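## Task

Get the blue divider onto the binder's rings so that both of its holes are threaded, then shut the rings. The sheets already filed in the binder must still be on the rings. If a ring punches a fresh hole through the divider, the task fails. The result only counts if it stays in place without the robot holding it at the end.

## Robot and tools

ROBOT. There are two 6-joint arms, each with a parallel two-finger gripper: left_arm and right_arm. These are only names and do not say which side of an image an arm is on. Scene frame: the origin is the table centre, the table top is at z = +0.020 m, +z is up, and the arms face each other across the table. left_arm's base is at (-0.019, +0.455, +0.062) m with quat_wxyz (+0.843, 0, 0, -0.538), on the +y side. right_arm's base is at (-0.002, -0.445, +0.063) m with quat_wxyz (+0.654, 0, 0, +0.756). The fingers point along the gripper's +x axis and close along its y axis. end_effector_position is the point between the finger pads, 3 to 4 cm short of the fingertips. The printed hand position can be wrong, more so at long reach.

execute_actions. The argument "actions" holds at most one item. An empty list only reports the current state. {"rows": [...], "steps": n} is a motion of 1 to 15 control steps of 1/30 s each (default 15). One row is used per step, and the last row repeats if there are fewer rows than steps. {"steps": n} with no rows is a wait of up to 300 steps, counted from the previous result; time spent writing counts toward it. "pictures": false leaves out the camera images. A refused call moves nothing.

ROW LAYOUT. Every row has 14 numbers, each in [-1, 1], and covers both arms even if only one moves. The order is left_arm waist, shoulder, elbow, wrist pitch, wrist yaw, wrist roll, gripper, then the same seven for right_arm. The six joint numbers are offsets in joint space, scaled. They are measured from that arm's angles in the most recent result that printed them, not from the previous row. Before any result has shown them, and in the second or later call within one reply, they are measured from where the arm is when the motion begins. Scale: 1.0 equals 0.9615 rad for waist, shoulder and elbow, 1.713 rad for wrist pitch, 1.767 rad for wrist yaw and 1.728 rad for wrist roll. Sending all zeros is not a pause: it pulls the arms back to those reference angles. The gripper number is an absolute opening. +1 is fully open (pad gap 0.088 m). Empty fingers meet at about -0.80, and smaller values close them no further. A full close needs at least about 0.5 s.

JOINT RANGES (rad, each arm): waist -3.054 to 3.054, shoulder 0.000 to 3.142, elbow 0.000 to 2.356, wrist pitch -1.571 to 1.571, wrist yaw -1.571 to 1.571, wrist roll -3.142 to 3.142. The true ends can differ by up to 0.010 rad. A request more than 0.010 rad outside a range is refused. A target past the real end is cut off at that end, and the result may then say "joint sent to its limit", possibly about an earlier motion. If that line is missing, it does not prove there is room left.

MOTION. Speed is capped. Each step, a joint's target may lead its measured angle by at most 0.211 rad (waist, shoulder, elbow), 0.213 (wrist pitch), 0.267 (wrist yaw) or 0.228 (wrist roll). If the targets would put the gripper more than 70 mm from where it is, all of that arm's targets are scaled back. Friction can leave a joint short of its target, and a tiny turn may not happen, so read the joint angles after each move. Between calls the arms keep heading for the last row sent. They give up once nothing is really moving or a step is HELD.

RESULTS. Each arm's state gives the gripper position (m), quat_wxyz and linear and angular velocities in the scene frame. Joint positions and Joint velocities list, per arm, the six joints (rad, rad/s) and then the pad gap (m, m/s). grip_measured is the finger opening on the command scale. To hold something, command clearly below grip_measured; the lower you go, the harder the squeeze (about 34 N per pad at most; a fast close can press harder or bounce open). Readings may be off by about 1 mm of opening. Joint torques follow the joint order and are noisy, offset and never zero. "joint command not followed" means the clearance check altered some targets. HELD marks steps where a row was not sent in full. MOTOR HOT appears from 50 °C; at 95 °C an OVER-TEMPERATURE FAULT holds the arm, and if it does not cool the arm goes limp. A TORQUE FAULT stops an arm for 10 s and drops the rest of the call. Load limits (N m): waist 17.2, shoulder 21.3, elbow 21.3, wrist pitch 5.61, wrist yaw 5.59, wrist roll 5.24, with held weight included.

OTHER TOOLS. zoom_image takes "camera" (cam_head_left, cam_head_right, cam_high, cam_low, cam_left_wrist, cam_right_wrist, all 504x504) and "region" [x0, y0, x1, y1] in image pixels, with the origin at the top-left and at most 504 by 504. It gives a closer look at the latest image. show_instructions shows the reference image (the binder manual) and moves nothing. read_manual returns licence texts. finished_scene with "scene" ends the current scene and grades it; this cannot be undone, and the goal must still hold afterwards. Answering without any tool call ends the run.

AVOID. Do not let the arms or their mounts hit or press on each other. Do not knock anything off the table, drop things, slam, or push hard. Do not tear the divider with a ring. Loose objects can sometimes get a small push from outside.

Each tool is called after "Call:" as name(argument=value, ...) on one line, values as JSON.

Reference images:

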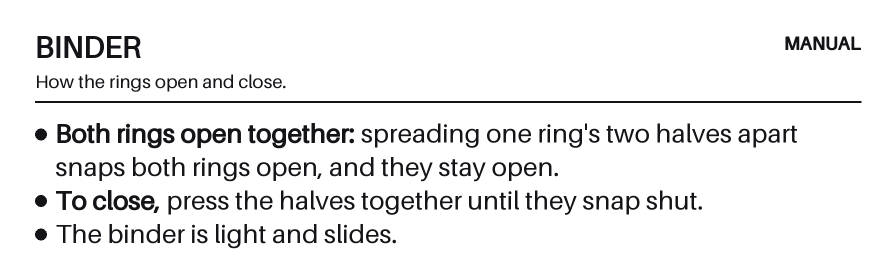

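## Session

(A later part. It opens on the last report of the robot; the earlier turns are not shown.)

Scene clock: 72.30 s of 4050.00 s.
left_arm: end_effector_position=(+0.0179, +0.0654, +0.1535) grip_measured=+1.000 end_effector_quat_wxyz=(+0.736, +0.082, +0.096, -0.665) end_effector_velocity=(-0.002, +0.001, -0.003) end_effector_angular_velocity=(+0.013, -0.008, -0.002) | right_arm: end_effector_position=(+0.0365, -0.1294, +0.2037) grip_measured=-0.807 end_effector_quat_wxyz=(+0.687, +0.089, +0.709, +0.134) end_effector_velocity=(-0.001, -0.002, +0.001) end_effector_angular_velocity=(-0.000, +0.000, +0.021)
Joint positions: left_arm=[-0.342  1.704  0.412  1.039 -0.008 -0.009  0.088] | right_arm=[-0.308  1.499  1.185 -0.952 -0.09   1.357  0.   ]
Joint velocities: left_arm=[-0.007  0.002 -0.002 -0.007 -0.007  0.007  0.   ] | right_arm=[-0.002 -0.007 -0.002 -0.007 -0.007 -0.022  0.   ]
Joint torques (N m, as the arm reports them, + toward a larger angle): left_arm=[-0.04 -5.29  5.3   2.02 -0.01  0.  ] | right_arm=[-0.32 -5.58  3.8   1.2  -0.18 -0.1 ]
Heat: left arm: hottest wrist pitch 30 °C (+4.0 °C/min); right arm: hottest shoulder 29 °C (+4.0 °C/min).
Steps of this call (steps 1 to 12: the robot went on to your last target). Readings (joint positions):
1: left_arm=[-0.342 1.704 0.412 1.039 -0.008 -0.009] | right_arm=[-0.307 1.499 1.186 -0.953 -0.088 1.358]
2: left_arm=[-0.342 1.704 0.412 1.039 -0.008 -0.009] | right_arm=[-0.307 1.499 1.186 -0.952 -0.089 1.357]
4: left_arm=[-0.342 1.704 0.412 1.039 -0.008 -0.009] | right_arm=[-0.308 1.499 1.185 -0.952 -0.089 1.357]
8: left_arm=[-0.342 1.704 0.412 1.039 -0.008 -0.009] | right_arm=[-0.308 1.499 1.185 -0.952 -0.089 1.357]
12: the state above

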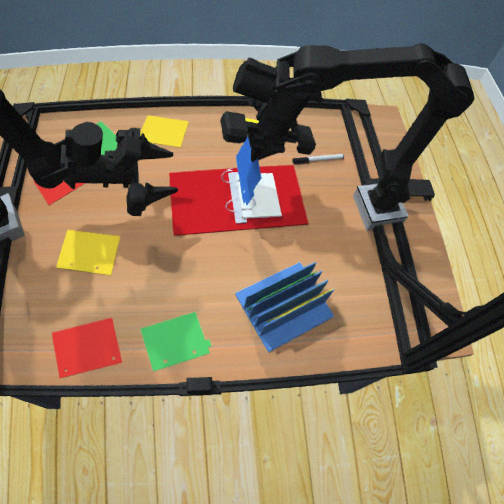

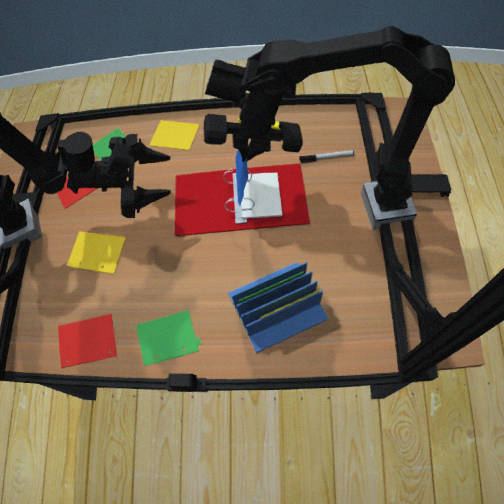

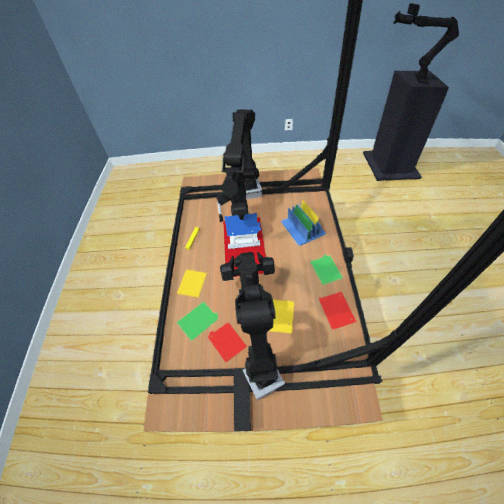

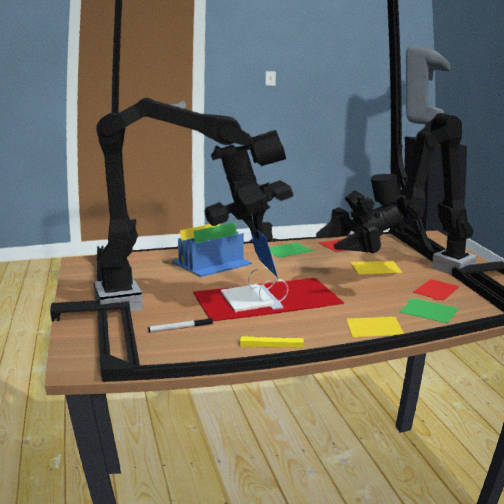

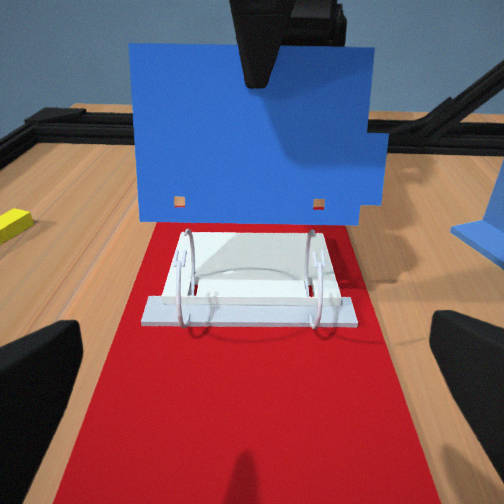

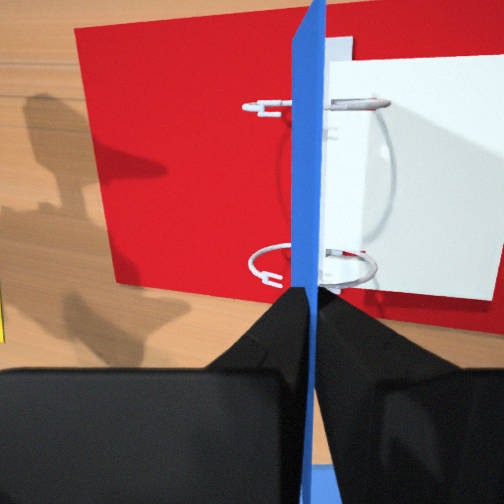

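Call:
execute_actions(actions=[{"rows":[[0,0,0,0,0,0,1,-0.01,0.02,-0.075,0.047,-0.01,0,-1]]}], pictures=false)

Call:
execute_actions(actions=[{"steps":12}])

Call:
zoom_image(camera="cam_low", region=[230, 240, 310, 320])

Call:
zoom_image(camera="cam_left_wrist", region=[150, 190, 350, 290])

Scene clock: 75.20 s of 4050.00 s.
left_arm: end_effector_position=(+0.0179, +0.0653, +0.1537) grip_measured=+1.000 end_effector_quat_wxyz=(+0.736, +0.082, +0.096, -0.665) end_effector_velocity=(-0.002, +0.002, -0.003) end_effector_angular_velocity=(+0.016, +0.010, -0.008) | right_arm: end_effector_position=(+0.0370, -0.1275, +0.1857) grip_measured=-0.807 end_effector_quat_wxyz=(+0.683, +0.092, +0.712, +0.134) end_effector_velocity=(-0.001, -0.001, -0.003) end_effector_angular_velocity=(-0.001, +0.005, +0.007)
Joint positions: left_arm=[-0.342  1.704  0.412  1.039 -0.008 -0.009  0.088] | right_arm=[-0.314  1.513  1.125 -0.875 -0.102  1.357  0.   ]
Joint velocities: left_arm=[-0.002 -0.007 -0.002 -0.022  0.007 -0.007  0.   ] | right_arm=[-0.002 -0.002 -0.012  0.007 -0.007 -0.007  0.   ]
Joint torques (N m, as the arm reports them, + toward a larger angle): left_arm=[ 0.   -5.34  5.3   2.02 -0.01  0.  ] | right_arm=[-0.35 -5.05  3.94  1.25 -0.23 -0.01]
Heat: left arm: hottest wrist pitch 30 °C (+3.0 °C/min); right arm: hottest shoulder 29 °C (+4.1 °C/min).
Steps of this call (steps 1 to 15: the robot went on to your last target; steps 16 to 72: nothing new was sent; steps 73 to 87: all 15 steps of this action). Readings (joint positions):
73: left_arm=[-0.342 1.704 0.412 1.039 -0.008 -0.009] | right_arm=[-0.308 1.500 1.179 -0.942 -0.091 1.357]
74: left_arm=[-0.342 1.704 0.412 1.039 -0.008 -0.009] | right_arm=[-0.310 1.500 1.169 -0.921 -0.094 1.357]
76: left_arm=[-0.342 1.704 0.412 1.039 -0.008 -0.009] | right_arm=[-0.312 1.504 1.150 -0.903 -0.097 1.357]
80: left_arm=[-0.342 1.704 0.412 1.039 -0.008 -0.009] | right_arm=[-0.314 1.512 1.128 -0.884 -0.100 1.357]
87: the state above

Scene clock: 75.60 s of 4050.00 s.
left_arm: end_effector_position=(+0.0179, +0.0653, +0.1537) grip_measured=+1.000 end_effector_quat_wxyz=(+0.736, +0.082, +0.096, -0.665) end_effector_velocity=(+0.002, +0.003, -0.003) end_effector_angular_velocity=(+0.012, +0.003, +0.021) | right_arm: end_effector_position=(+0.0370, -0.1275, +0.1855) grip_measured=-0.807 end_effector_quat_wxyz=(+0.683, +0.092, +0.712, +0.134) end_effector_velocity=(-0.002, -0.001, +0.001) end_effector_angular_velocity=(-0.002, +0.010, -0.002)
Joint positions: left_arm=[-0.342  1.704  0.412  1.039 -0.008 -0.009  0.088] | right_arm=[-0.314  1.513  1.124 -0.874 -0.102  1.357  0.   ]
Joint velocities: left_arm=[-0.002 -0.002 -0.007 -0.007 -0.022 -0.007  0.   ] | right_arm=[ 0.002 -0.002  0.002 -0.007 -0.007  0.007  0.   ]
Joint torques (N m, as the arm reports them, + toward a larger angle): left_arm=[-0.03 -5.29  5.32  2.04  0.   -0.01] | right_arm=[-0.34 -5.04  3.83  1.21 -0.22 -0.01]
Heat: left arm: hottest wrist pitch 30 °C (+3.0 °C/min); right arm: hottest shoulder 28 °C (+3.0 °C/min).
Steps of this call (steps 1 to 12: the robot went on to your last target). Readings (joint positions):
1: left_arm=[-0.342 1.704 0.412 1.039 -0.008 -0.009] | right_arm=[-0.314 1.513 1.124 -0.875 -0.102 1.357]
2: left_arm=[-0.342 1.704 0.412 1.039 -0.008 -0.009] | right_arm=[-0.314 1.513 1.124 -0.875 -0.102 1.357]
4: left_arm=[-0.342 1.704 0.412 1.039 -0.008 -0.009] | right_arm=[-0.314 1.513 1.124 -0.874 -0.102 1.357]
8: left_arm=[-0.342 1.704 0.412 1.039 -0.008 -0.009] | right_arm=[-0.314 1.513 1.124 -0.874 -0.102 1.357]
12: the state above

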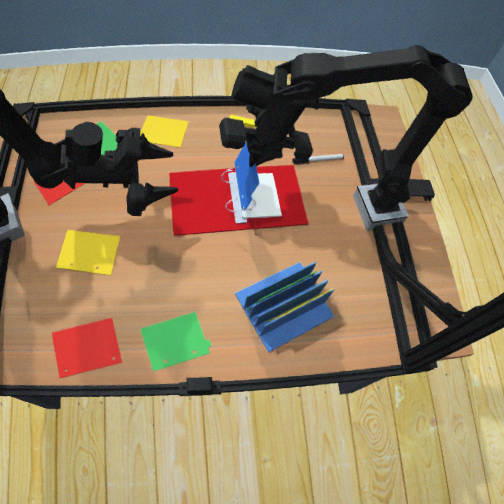

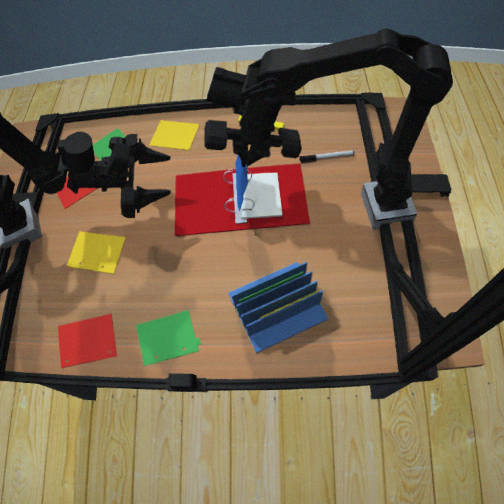

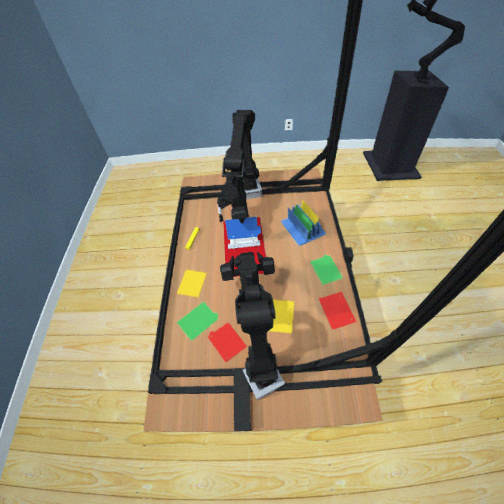

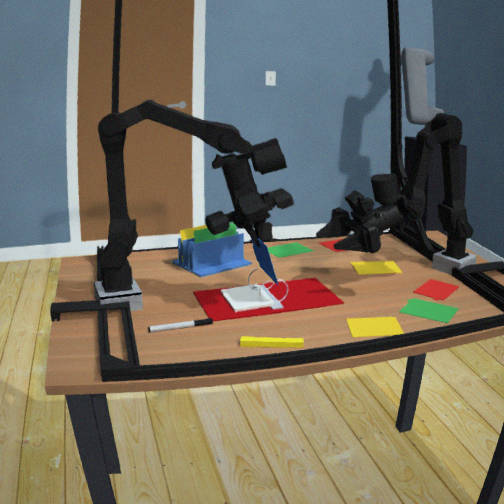

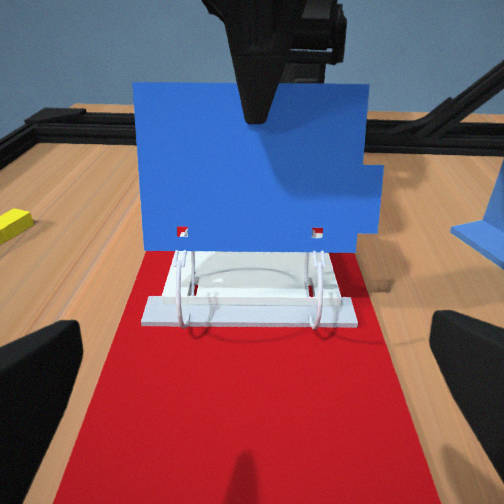

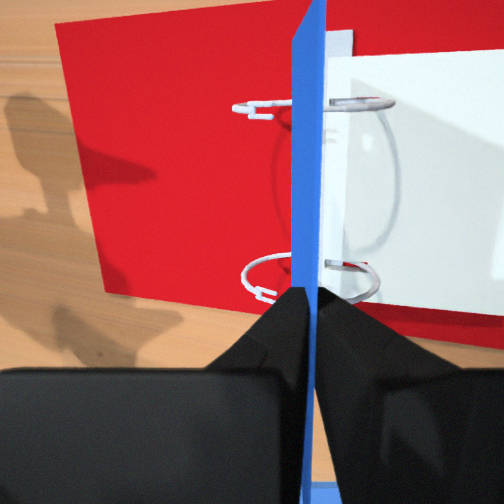

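Region (230, 240, 310, 320) of cam_low's 504x504 image, scaled by 6.300, with more detail than that image has.

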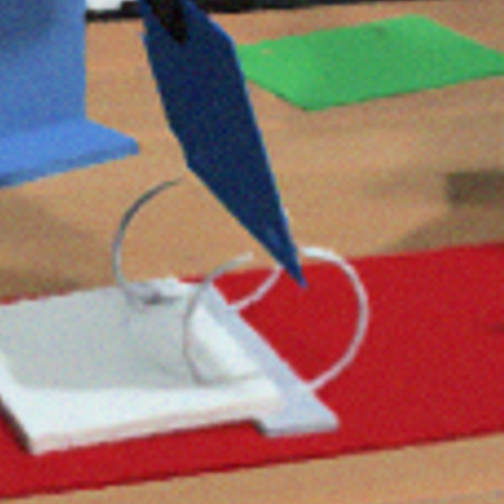

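Region (150, 190, 350, 290) of cam_left_wrist's 504x504 image, scaled by 2.520, with more detail than that image has.

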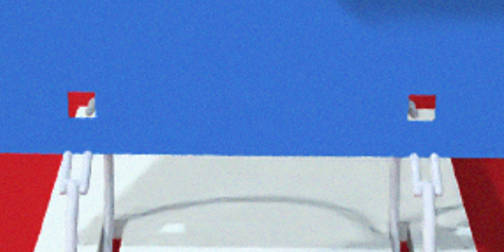

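Call:
execute_actions(actions=[{"rows":[[0,0,0,0,0,0,1,0,0,-0.03,0.008,0,0,-1]]}])

Call:
zoom_image(camera="cam_low", region=[230, 240, 310, 320])

Call:
zoom_image(camera="cam_left_wrist", region=[150, 190, 350, 290])

Scene clock: 77.73 s of 4050.00 s.
left_arm: end_effector_position=(+0.0179, +0.0653, +0.1537) grip_measured=+1.000 end_effector_quat_wxyz=(+0.736, +0.082, +0.096, -0.665) end_effector_velocity=(+0.000, +0.001, -0.001) end_effector_angular_velocity=(+0.005, +0.020, +0.010) | right_arm: end_effector_position=(+0.0366, -0.1297, +0.1803) grip_measured=-0.807 end_effector_quat_wxyz=(+0.683, +0.089, +0.713, +0.131) end_effector_velocity=(-0.001, -0.002, -0.000) end_effector_angular_velocity=(-0.005, +0.001, +0.021)
Joint positions: left_arm=[-0.342  1.704  0.412  1.039 -0.008 -0.009  0.088] | right_arm=[-0.314  1.513  1.105 -0.863 -0.102  1.357  0.   ]
Joint velocities: left_arm=[-0.002 -0.002 -0.002 -0.007 -0.007 -0.022  0.   ] | right_arm=[-0.002 -0.002 -0.002 -0.007 -0.007 -0.022  0.   ]
Joint torques (N m, as the arm reports them, + toward a larger angle): left_arm=[-0.03 -5.31  5.31  2.03  0.    0.01] | right_arm=[ 0.04 -5.77  3.86  1.19 -0.05 -0.03]
Heat: left arm: hottest wrist pitch 31 °C (+4.0 °C/min); right arm: hottest shoulder 28 °C (+3.0 °C/min).
Steps of this call (steps 1 to 15: the robot went on to your last target; steps 16 to 49: nothing new was sent; steps 50 to 64: all 15 steps of this action). Readings (joint positions):
50: left_arm=[-0.342 1.704 0.412 1.039 -0.008 -0.009] | right_arm=[-0.314 1.513 1.122 -0.872 -0.102 1.357]
51: left_arm=[-0.342 1.704 0.412 1.039 -0.008 -0.009] | right_arm=[-0.314 1.513 1.119 -0.868 -0.102 1.357]
53: left_arm=[-0.342 1.704 0.412 1.039 -0.008 -0.009] | right_arm=[-0.314 1.513 1.113 -0.867 -0.102 1.357]
57: left_arm=[-0.342 1.704 0.412 1.039 -0.008 -0.009] | right_arm=[-0.314 1.513 1.106 -0.864 -0.102 1.357]
64: the state above

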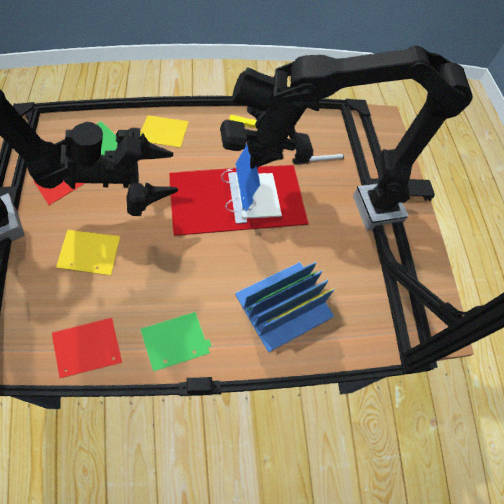

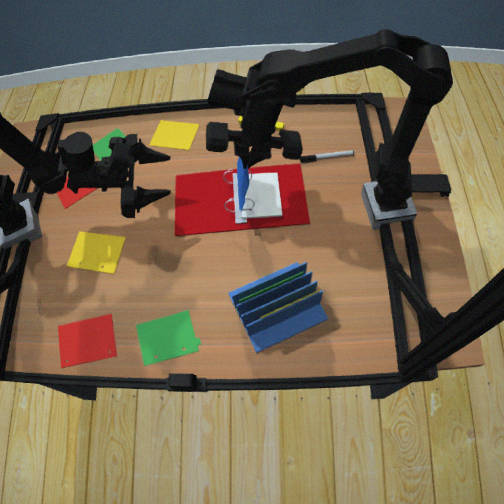

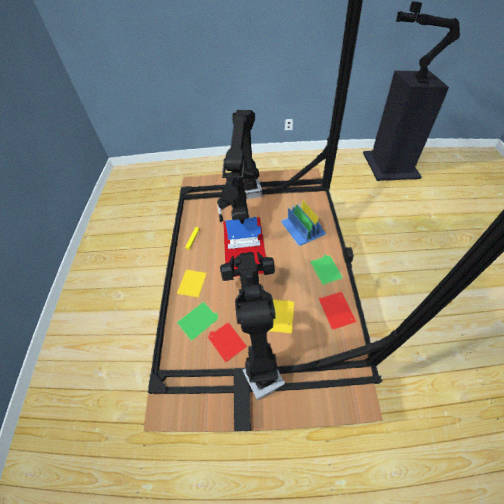

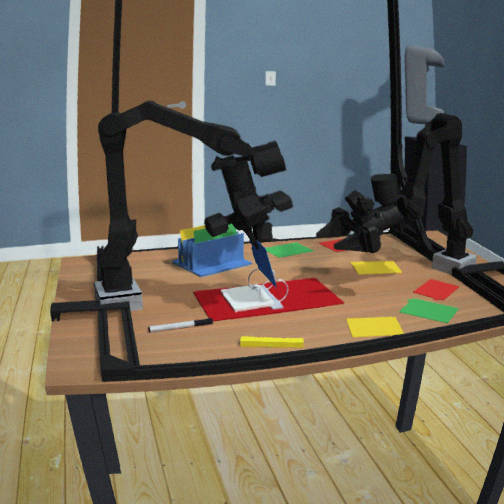

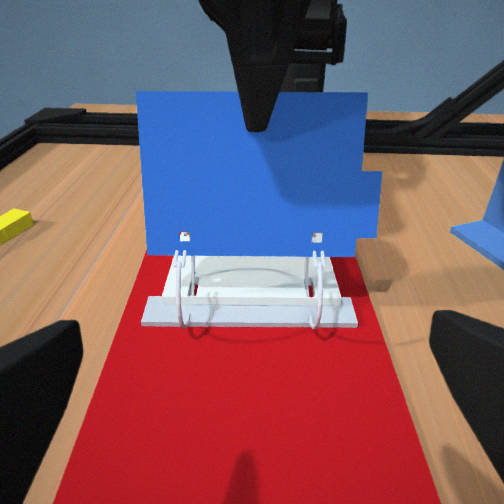

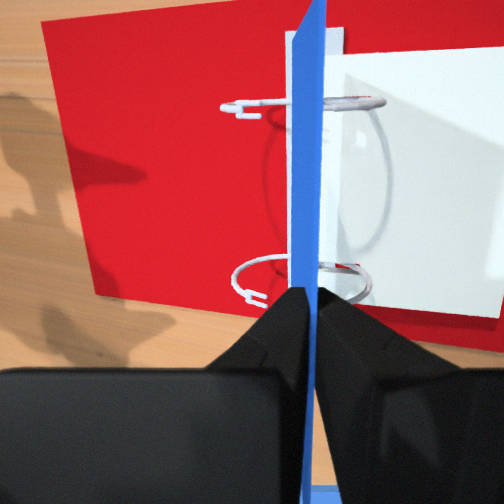

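Region (230, 240, 310, 320) of cam_low's 504x504 image, scaled by 6.300, with more detail than that image has.

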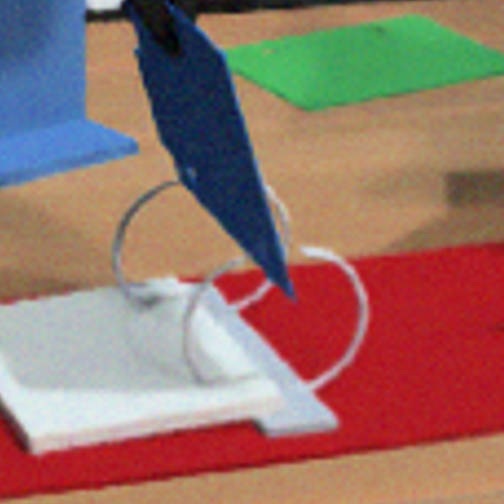

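Region (150, 190, 350, 290) of cam_left_wrist's 504x504 image, scaled by 2.520, with more detail than that image has.

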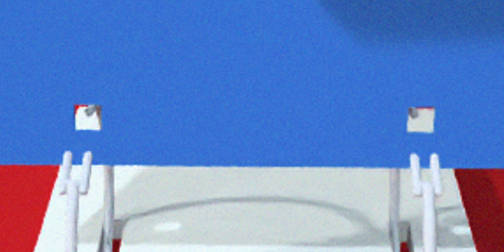

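Call:
execute_actions(actions=[{"rows":[[0,0,0,0,0,0,1,-0.01,0,0,0,0,0,-1],[0,0,0,0,0,0,1,-0.01,0,0,0,0,0,-1],[0,0,0,0,0,0,1,-0.01,0,0,0,0,0,-1],[0,0,0,0,0,0,1,-0.01,0,0,-0.007,0,0,-1]]}])

Call:
zoom_image(camera="cam_left_wrist", region=[150, 190, 350, 290])

Scene clock: 80.63 s of 4050.00 s.
left_arm: end_effector_position=(+0.0179, +0.0653, +0.1537) grip_measured=+1.000 end_effector_quat_wxyz=(+0.736, +0.082, +0.096, -0.665) end_effector_velocity=(+0.000, +0.001, -0.001) end_effector_angular_velocity=(+0.007, +0.006, +0.006) | right_arm: end_effector_position=(+0.0381, -0.1320, +0.1796) grip_measured=-0.807 end_effector_quat_wxyz=(+0.683, +0.088, +0.714, +0.126) end_effector_velocity=(+0.001, -0.002, -0.002) end_effector_angular_velocity=(-0.010, +0.002, +0.016)
Joint positions: left_arm=[-0.342  1.704  0.412  1.039 -0.008 -0.009  0.088] | right_arm=[-0.32   1.513  1.105 -0.873 -0.102  1.357  0.   ]
Joint velocities: left_arm=[-0.002 -0.002 -0.002 -0.007 -0.007 -0.007  0.   ] | right_arm=[-0.007  0.002 -0.002 -0.007 -0.007 -0.022  0.   ]
Joint torques (N m, as the arm reports them, + toward a larger angle): left_arm=[ 0.02 -5.31  5.31  2.03  0.    0.01] | right_arm=[-0.34 -5.72  4.94  0.81 -0.04 -0.02]
Heat: left arm: hottest wrist pitch 31 °C (+4.0 °C/min); right arm: hottest shoulder 28 °C (+3.0 °C/min).
Steps of this call (steps 1 to 15: the robot went on to your last target; steps 16 to 72: nothing new was sent; steps 73 to 87: all 15 steps of this action). Readings (joint positions):
73: left_arm=[-0.342 1.704 0.412 1.039 -0.008 -0.009] | right_arm=[-0.315 1.513 1.105 -0.863 -0.102 1.357]
74: left_arm=[-0.342 1.704 0.412 1.039 -0.008 -0.009] | right_arm=[-0.315 1.513 1.105 -0.863 -0.102 1.357]
76: left_arm=[-0.342 1.704 0.412 1.039 -0.008 -0.009] | right_arm=[-0.317 1.513 1.105 -0.863 -0.102 1.357]
80: left_arm=[-0.342 1.704 0.412 1.039 -0.008 -0.009] | right_arm=[-0.320 1.513 1.105 -0.870 -0.102 1.357]
87: the state above

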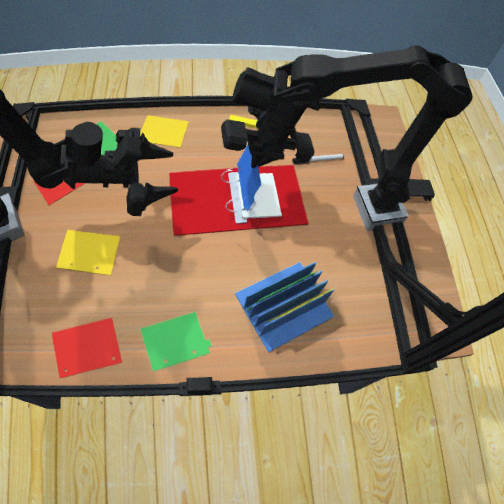

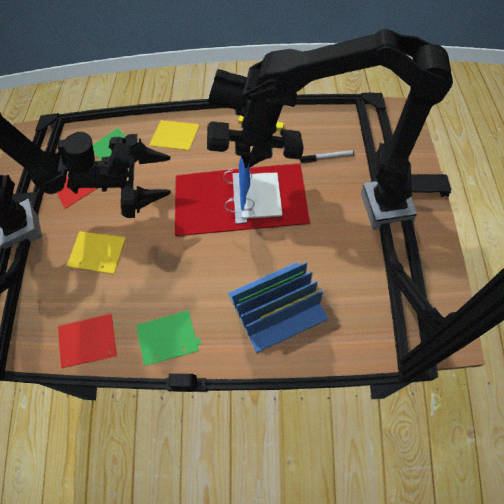

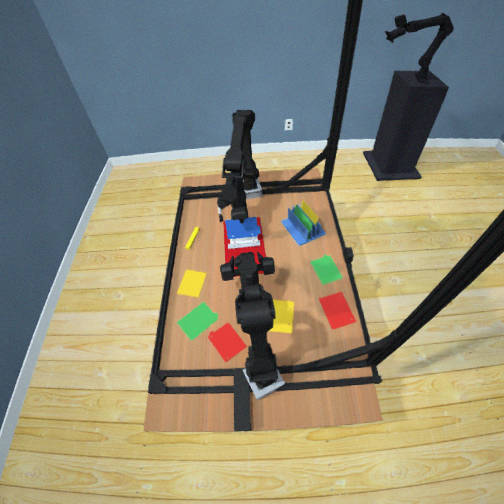

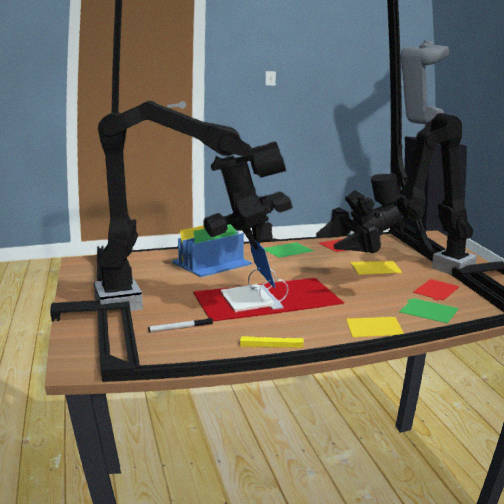

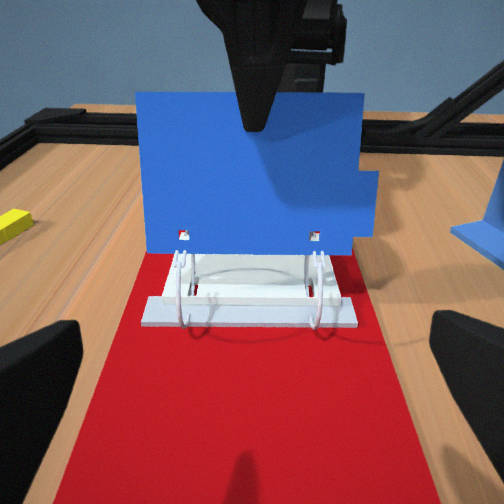

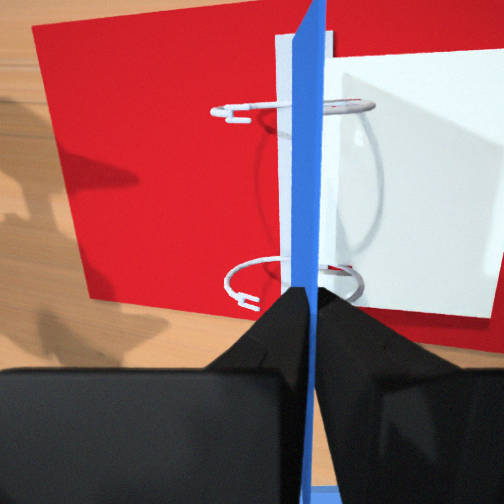

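Region (150, 190, 350, 290) of cam_left_wrist's 504x504 image, scaled by 2.520, with more detail than that image has.

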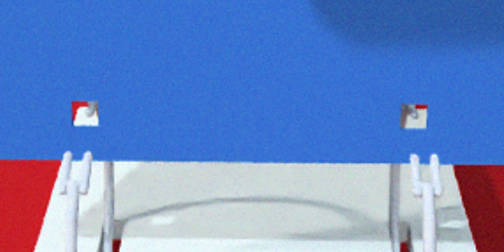

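Call:
execute_actions(actions=[{"rows":[[0,0,0,0,0,0,1,0,0,0,-0.012,0,0,-1]]}], pictures=false)

Call:
execute_actions(actions=[{"rows":[[0,0,0,0,0,0,1,-0.009,0,-0.025,0,0,0,-1]]}])

Call:
zoom_image(camera="cam_left_wrist", region=[150, 190, 350, 290])

Call:
zoom_image(camera="cam_low", region=[230, 240, 310, 320])

Scene clock: 84.37 s of 4050.00 s.
left_arm: end_effector_position=(+0.0179, +0.0653, +0.1537) grip_measured=+1.000 end_effector_quat_wxyz=(+0.736, +0.082, +0.096, -0.665) end_effector_velocity=(-0.002, -0.001, +0.005) end_effector_angular_velocity=(-0.023, +0.007, -0.008) | right_arm: end_effector_position=(+0.0376, -0.1360, +0.1783) grip_measured=-0.807 end_effector_quat_wxyz=(+0.683, +0.082, +0.716, +0.119) end_effector_velocity=(+0.001, -0.002, -0.001) end_effector_angular_velocity=(-0.007, -0.012, +0.017)
Joint positions: left_arm=[-0.342  1.704  0.412  1.039 -0.008 -0.009  0.088] | right_arm=[-0.321  1.513  1.105 -0.891 -0.102  1.357  0.   ]
Joint velocities: left_arm=[-0.002 -0.002 -0.002  0.022  0.007 -0.007  0.   ] | right_arm=[-0.002 -0.002 -0.002 -0.007  0.007 -0.022  0.   ]
Joint torques (N m, as the arm reports them, + toward a larger angle): left_arm=[-0.01 -5.3   5.31  2.02  0.02 -0.01] | right_arm=[ 0.06 -5.72  4.86  0.8  -0.03 -0.02]
Heat: left arm: hottest wrist pitch 31 °C (+3.0 °C/min); right arm: hottest shoulder 28 °C (+3.0 °C/min).
Steps of this call (steps 1 to 15: the robot went on to your last target; steps 16 to 97: nothing new was sent; steps 98 to 112: all 15 steps of this action). Readings (joint positions):
98: left_arm=[-0.342 1.704 0.412 1.039 -0.008 -0.009] | right_arm=[-0.321 1.513 1.105 -0.875 -0.102 1.357]
99: left_arm=[-0.342 1.704 0.412 1.039 -0.008 -0.009] | right_arm=[-0.321 1.513 1.105 -0.879 -0.102 1.357]
101: left_arm=[-0.342 1.704 0.412 1.039 -0.008 -0.009] | right_arm=[-0.321 1.513 1.105 -0.886 -0.102 1.357]
105: left_arm=[-0.342 1.704 0.412 1.039 -0.008 -0.009] | right_arm=[-0.321 1.513 1.105 -0.889 -0.102 1.357]
112: the state above

Scene clock: 84.87 s of 4050.00 s.
left_arm: end_effector_position=(+0.0179, +0.0653, +0.1538) grip_measured=+1.000 end_effector_quat_wxyz=(+0.736, +0.082, +0.095, -0.665) end_effector_velocity=(-0.000, +0.002, -0.005) end_effector_angular_velocity=(+0.021, +0.007, +0.006) | right_arm: end_effector_position=(+0.0385, -0.1390, +0.1749) grip_measured=-0.806 end_effector_quat_wxyz=(+0.683, +0.080, +0.717, +0.113) end_effector_velocity=(-0.001, -0.002, -0.000) end_effector_angular_velocity=(-0.005, +0.002, +0.021)
Joint positions: left_arm=[-0.342  1.704  0.412  1.039 -0.008 -0.009  0.088] | right_arm=[-0.325  1.513  1.093 -0.892 -0.102  1.357  0.   ]
Joint velocities: left_arm=[-0.002 -0.002 -0.002 -0.022 -0.007 -0.007  0.   ] | right_arm=[-0.002 -0.002 -0.002 -0.007 -0.007 -0.022  0.   ]
Joint torques (N m, as the arm reports them, + toward a larger angle): left_arm=[-0.01 -5.28  5.34  2.03  0.    0.  ] | right_arm=[-0.46 -5.67  3.54  0.95 -0.04  0.  ]
Heat: left arm: hottest wrist pitch 31 °C (+3.0 °C/min); right arm: hottest shoulder 28 °C (+3.0 °C/min).
Steps of this call (steps 1 to 15: all 15 steps of this action). Readings (joint positions):
1: left_arm=[-0.342 1.704 0.412 1.039 -0.008 -0.009] | right_arm=[-0.321 1.513 1.104 -0.891 -0.102 1.357]
2: left_arm=[-0.342 1.704 0.412 1.039 -0.008 -0.009] | right_arm=[-0.321 1.513 1.103 -0.891 -0.102 1.357]
4: left_arm=[-0.342 1.704 0.412 1.039 -0.008 -0.009] | right_arm=[-0.323 1.513 1.099 -0.891 -0.102 1.357]
8: left_arm=[-0.342 1.704 0.412 1.039 -0.008 -0.009] | right_arm=[-0.325 1.513 1.094 -0.892 -0.102 1.357]
15: the state above

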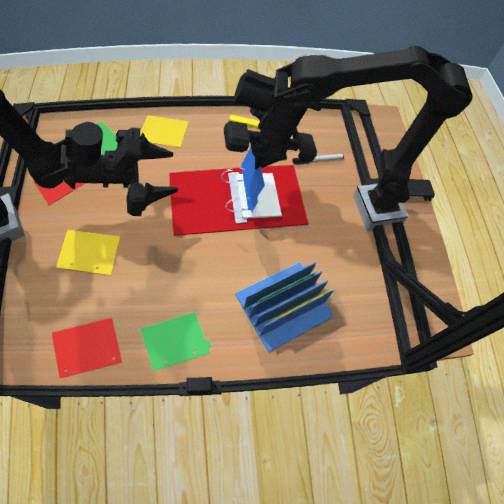

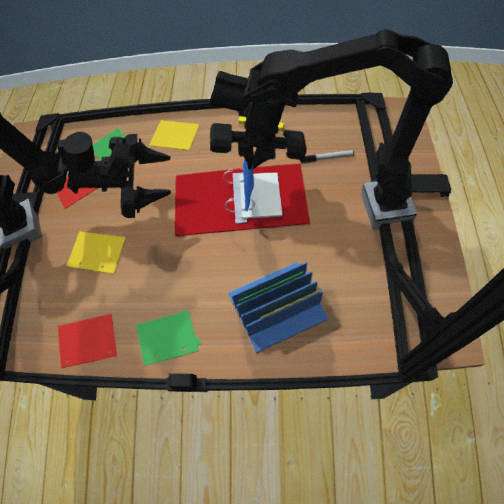

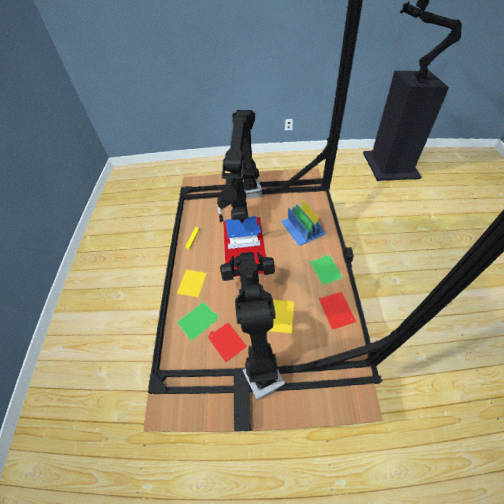

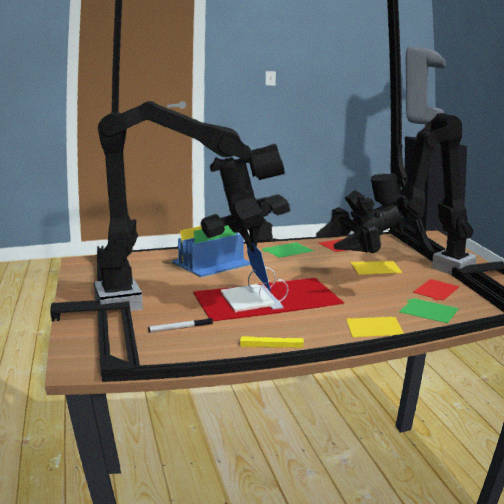

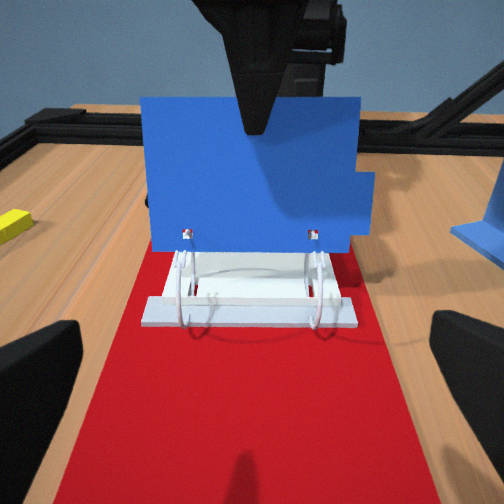

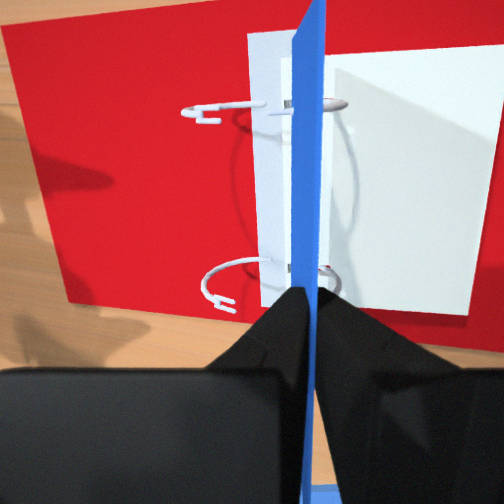

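Region (150, 190, 350, 290) of cam_left_wrist's 504x504 image, scaled by 2.520, with more detail than that image has.

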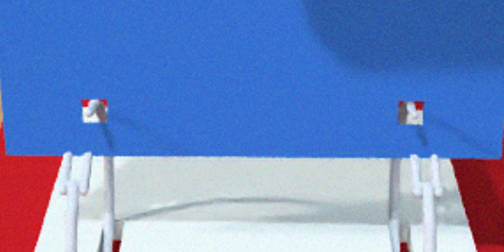

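Region (230, 240, 310, 320) of cam_low's 504x504 image, scaled by 6.300, with more detail than that image has.

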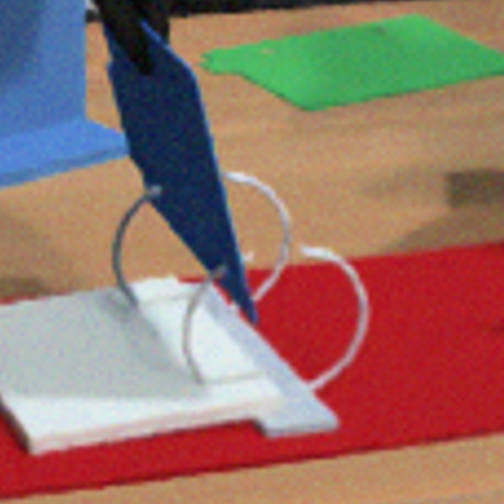

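Threaded. A bit further, then release gradually.

Call:
execute_actions(actions=[{"rows":[[0,0,0,0,0,0,1,-0.006,0,-0.025,0,0,0,-1]],"steps":12}], pictures=false)

Call:
execute_actions(actions=[{"rows":[[0,0,0,0,0,0,1,0,0,0,0,0,0,-0.7],[0,0,0,0,0,0,1,0,0,0,0,0,0,-0.6],[0,0,0,0,0,0,1,0,0,0,0,0,0,-0.5],[0,0,0,0,0,0,1,0,0,0,0,0,0,-0.4],[0,0,0,0,0,0,1,0,0,0,0,0,0,-0.3],[0,0,0,0,0,0,1,0,0,0,0,0,0,-0.2],[0,0,0,0,0,0,1,0,0,0,0,0,0,-0.1],[0,0,0,0,0,0,1,0,0,0,0,0,0,0],[0,0,0,0,0,0,1,0,0,0,0,0,0,0.15],[0,0,0,0,0,0,1,0,0,0,0,0,0,0.3],[0,0,0,0,0,0,1,0,0,0,0,0,0,0.45],[0,0,0,0,0,0,1,0,0,0,0,0,0,0.6],[0,0,0,0,0,0,1,0,0,0,0,0,0,0.75],[0,0,0,0,0,0,1,0,0,0,0,0,0,1]]}], pictures=false)

Call:
execute_actions(actions=[{"steps":20}])

Scene clock: 89.03 s of 4050.00 s.
left_arm: end_effector_position=(+0.0179, +0.0653, +0.1538) grip_measured=+1.000 end_effector_quat_wxyz=(+0.736, +0.082, +0.095, -0.665) end_effector_velocity=(+0.002, -0.000, +0.000) end_effector_angular_velocity=(+0.001, +0.016, +0.024) | right_arm: end_effector_position=(+0.0387, -0.1405, +0.1732) grip_measured=-0.806 end_effector_quat_wxyz=(+0.683, +0.079, +0.718, +0.110) end_effector_velocity=(-0.002, -0.006, -0.002) end_effector_angular_velocity=(-0.022, +0.024, +0.005)
Joint positions: left_arm=[-0.342  1.704  0.412  1.039 -0.008 -0.009  0.088] | right_arm=[-0.327  1.513  1.088 -0.892 -0.102  1.357  0.   ]
Joint velocities: left_arm=[-0.002 -0.002  0.002 -0.007 -0.022 -0.022  0.   ] | right_arm=[-0.007 -0.002 -0.007 -0.022 -0.022 -0.007  0.   ]
Joint torques (N m, as the arm reports them, + toward a larger angle): left_arm=[ 0.   -5.29  5.31  2.04  0.    0.01] | right_arm=[-0.36 -5.69  2.89  0.93 -0.01  0.01]
Heat: left arm: hottest wrist pitch 31 °C (+3.0 °C/min); right arm: hottest shoulder 28 °C (+3.0 °C/min).
Steps of this call (steps 1 to 15: the robot went on to your last target; steps 16 to 113: nothing new was sent; steps 114 to 125: all 12 steps of this action). Readings (joint positions):
114: left_arm=[-0.342 1.704 0.412 1.039 -0.008 -0.009] | right_arm=[-0.326 1.513 1.092 -0.892 -0.102 1.357]
115: left_arm=[-0.342 1.704 0.412 1.039 -0.008 -0.009] | right_arm=[-0.326 1.513 1.090 -0.892 -0.102 1.357]
117: left_arm=[-0.342 1.704 0.412 1.039 -0.008 -0.009] | right_arm=[-0.326 1.513 1.088 -0.892 -0.102 1.357]
121: left_arm=[-0.342 1.704 0.412 1.039 -0.008 -0.009] | right_arm=[-0.327 1.513 1.088 -0.892 -0.102 1.357]
125: the state above

Scene clock: 89.53 s of 4050.00 s.
left_arm: end_effector_position=(+0.0179, +0.0653, +0.1538) grip_measured=+1.000 end_effector_quat_wxyz=(+0.736, +0.082, +0.095, -0.665) end_effector_velocity=(+0.000, -0.001, +0.003) end_effector_angular_velocity=(-0.014, +0.018, +0.010) | right_arm: end_effector_position=(+0.0387, -0.1405, +0.1732) grip_measured=+0.467 end_effector_quat_wxyz=(+0.683, +0.079, +0.718, +0.110) end_effector_velocity=(-0.003, -0.002, +0.001) end_effector_angular_velocity=(+0.002, +0.019, +0.010)
Joint positions: left_arm=[-0.342  1.704  0.412  1.039 -0.008 -0.009  0.088] | right_arm=[-0.327  1.513  1.088 -0.892 -0.102  1.357  0.062]
Joint velocities: left_arm=[-0.002 -0.002  0.002  0.007 -0.007 -0.022  0.   ] | right_arm=[-0.002 -0.007 -0.002 -0.007 -0.022 -0.007  0.175]
Joint torques (N m, as the arm reports them, + toward a larger angle): left_arm=[-0.03 -5.31  5.33  2.01  0.    0.  ] | right_arm=[ 0.03 -5.69  4.78  0.93 -0.03  0.  ]
Heat: left arm: hottest wrist pitch 31 °C (+3.0 °C/min); right arm: hottest shoulder 28 °C (+3.0 °C/min).
Steps of this call (steps 1 to 15: all 15 steps of this action). Readings (joint positions):
1: left_arm=[-0.342 1.704 0.412 1.039 -0.008 -0.009] | right_arm=[-0.327 1.513 1.088 -0.892 -0.102 1.357]
2: left_arm=[-0.342 1.704 0.412 1.039 -0.008 -0.009] | right_arm=[-0.327 1.513 1.088 -0.892 -0.102 1.357]
4: left_arm=[-0.342 1.704 0.412 1.039 -0.008 -0.009] | right_arm=[-0.327 1.513 1.088 -0.892 -0.102 1.357]
8: left_arm=[-0.342 1.704 0.412 1.039 -0.008 -0.009] | right_arm=[-0.327 1.513 1.088 -0.892 -0.102 1.357]
15: the state above

Scene clock: 90.20 s of 4050.00 s.
left_arm: end_effector_position=(+0.0179, +0.0653, +0.1538) grip_measured=+1.000 end_effector_quat_wxyz=(+0.736, +0.082, +0.095, -0.665) end_effector_velocity=(-0.002, +0.000, +0.002) end_effector_angular_velocity=(-0.008, +0.005, +0.002) | right_arm: end_effector_position=(+0.0387, -0.1405, +0.1732) grip_measured=+0.980 end_effector_quat_wxyz=(+0.683, +0.079, +0.718, +0.110) end_effector_velocity=(+0.001, -0.000, -0.001) end_effector_angular_velocity=(+0.004, +0.005, +0.002)
Joint positions: left_arm=[-0.342  1.704  0.412  1.039 -0.008 -0.009  0.088] | right_arm=[-0.327  1.513  1.088 -0.892 -0.102  1.357  0.087]
Joint velocities: left_arm=[-0.007 -0.002 -0.002  0.007 -0.007 -0.007  0.   ] | right_arm=[-0.007 -0.002 -0.007  0.007 -0.007 -0.007  0.   ]
Joint torques (N m, as the arm reports them, + toward a larger angle): left_arm=[-0.02 -5.33  5.3   2.02 -0.01  0.  ] | right_arm=[ 0.01 -5.7   4.83  0.91 -0.04  0.  ]
Heat: left arm: hottest wrist pitch 31 °C (+2.0 °C/min); right arm: hottest shoulder 28 °C (+3.0 °C/min).
Steps of this call (steps 1 to 15: the robot went on to your last target; steps 16 to 20: nothing new was sent). Readings (joint positions):
1: left_arm=[-0.342 1.704 0.412 1.039 -0.008 -0.009] | right_arm=[-0.327 1.513 1.088 -0.892 -0.102 1.357]
2: left_arm=[-0.342 1.704 0.412 1.039 -0.008 -0.009] | right_arm=[-0.327 1.513 1.088 -0.892 -0.102 1.357]
4: left_arm=[-0.342 1.704 0.412 1.039 -0.008 -0.009] | right_arm=[-0.327 1.513 1.088 -0.892 -0.102 1.357]
8: left_arm=[-0.342 1.704 0.412 1.039 -0.008 -0.009] | right_arm=[-0.327 1.513 1.088 -0.892 -0.102 1.357]
20: the state above
All arms were judged still, so your last target was given up. Only a new action makes them travel on or press farther. Fingers that are still opening or closing keep moving.

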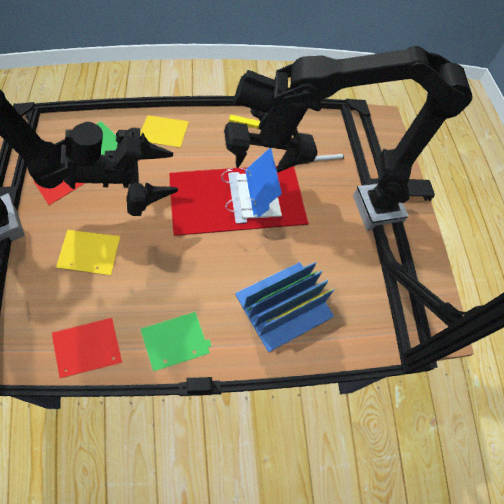

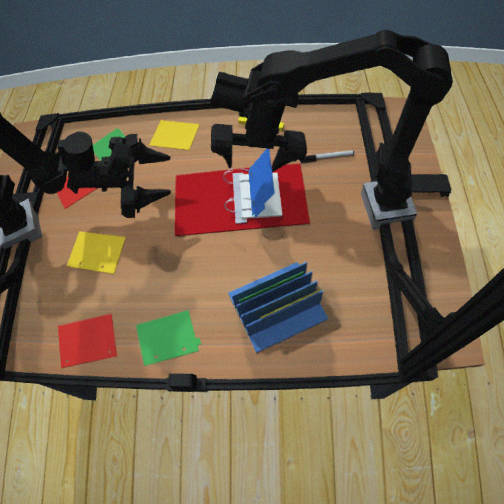

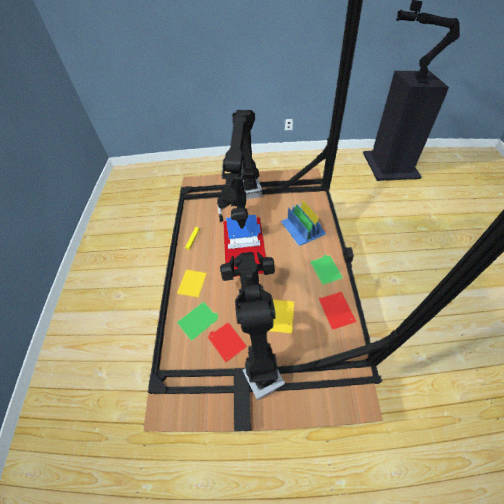

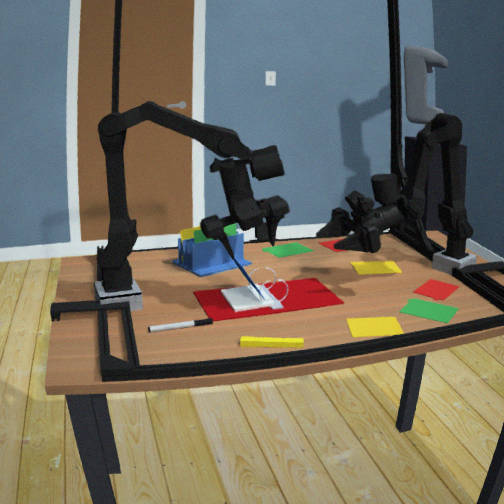

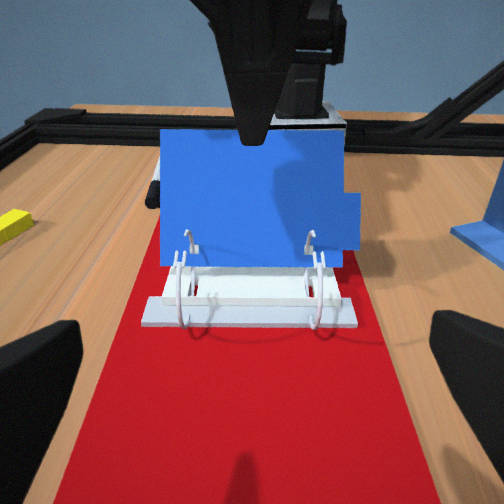

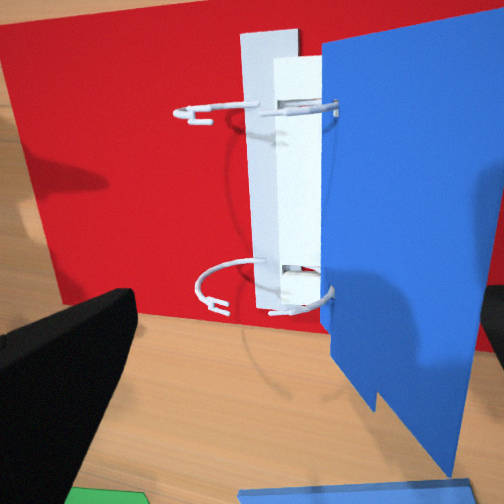

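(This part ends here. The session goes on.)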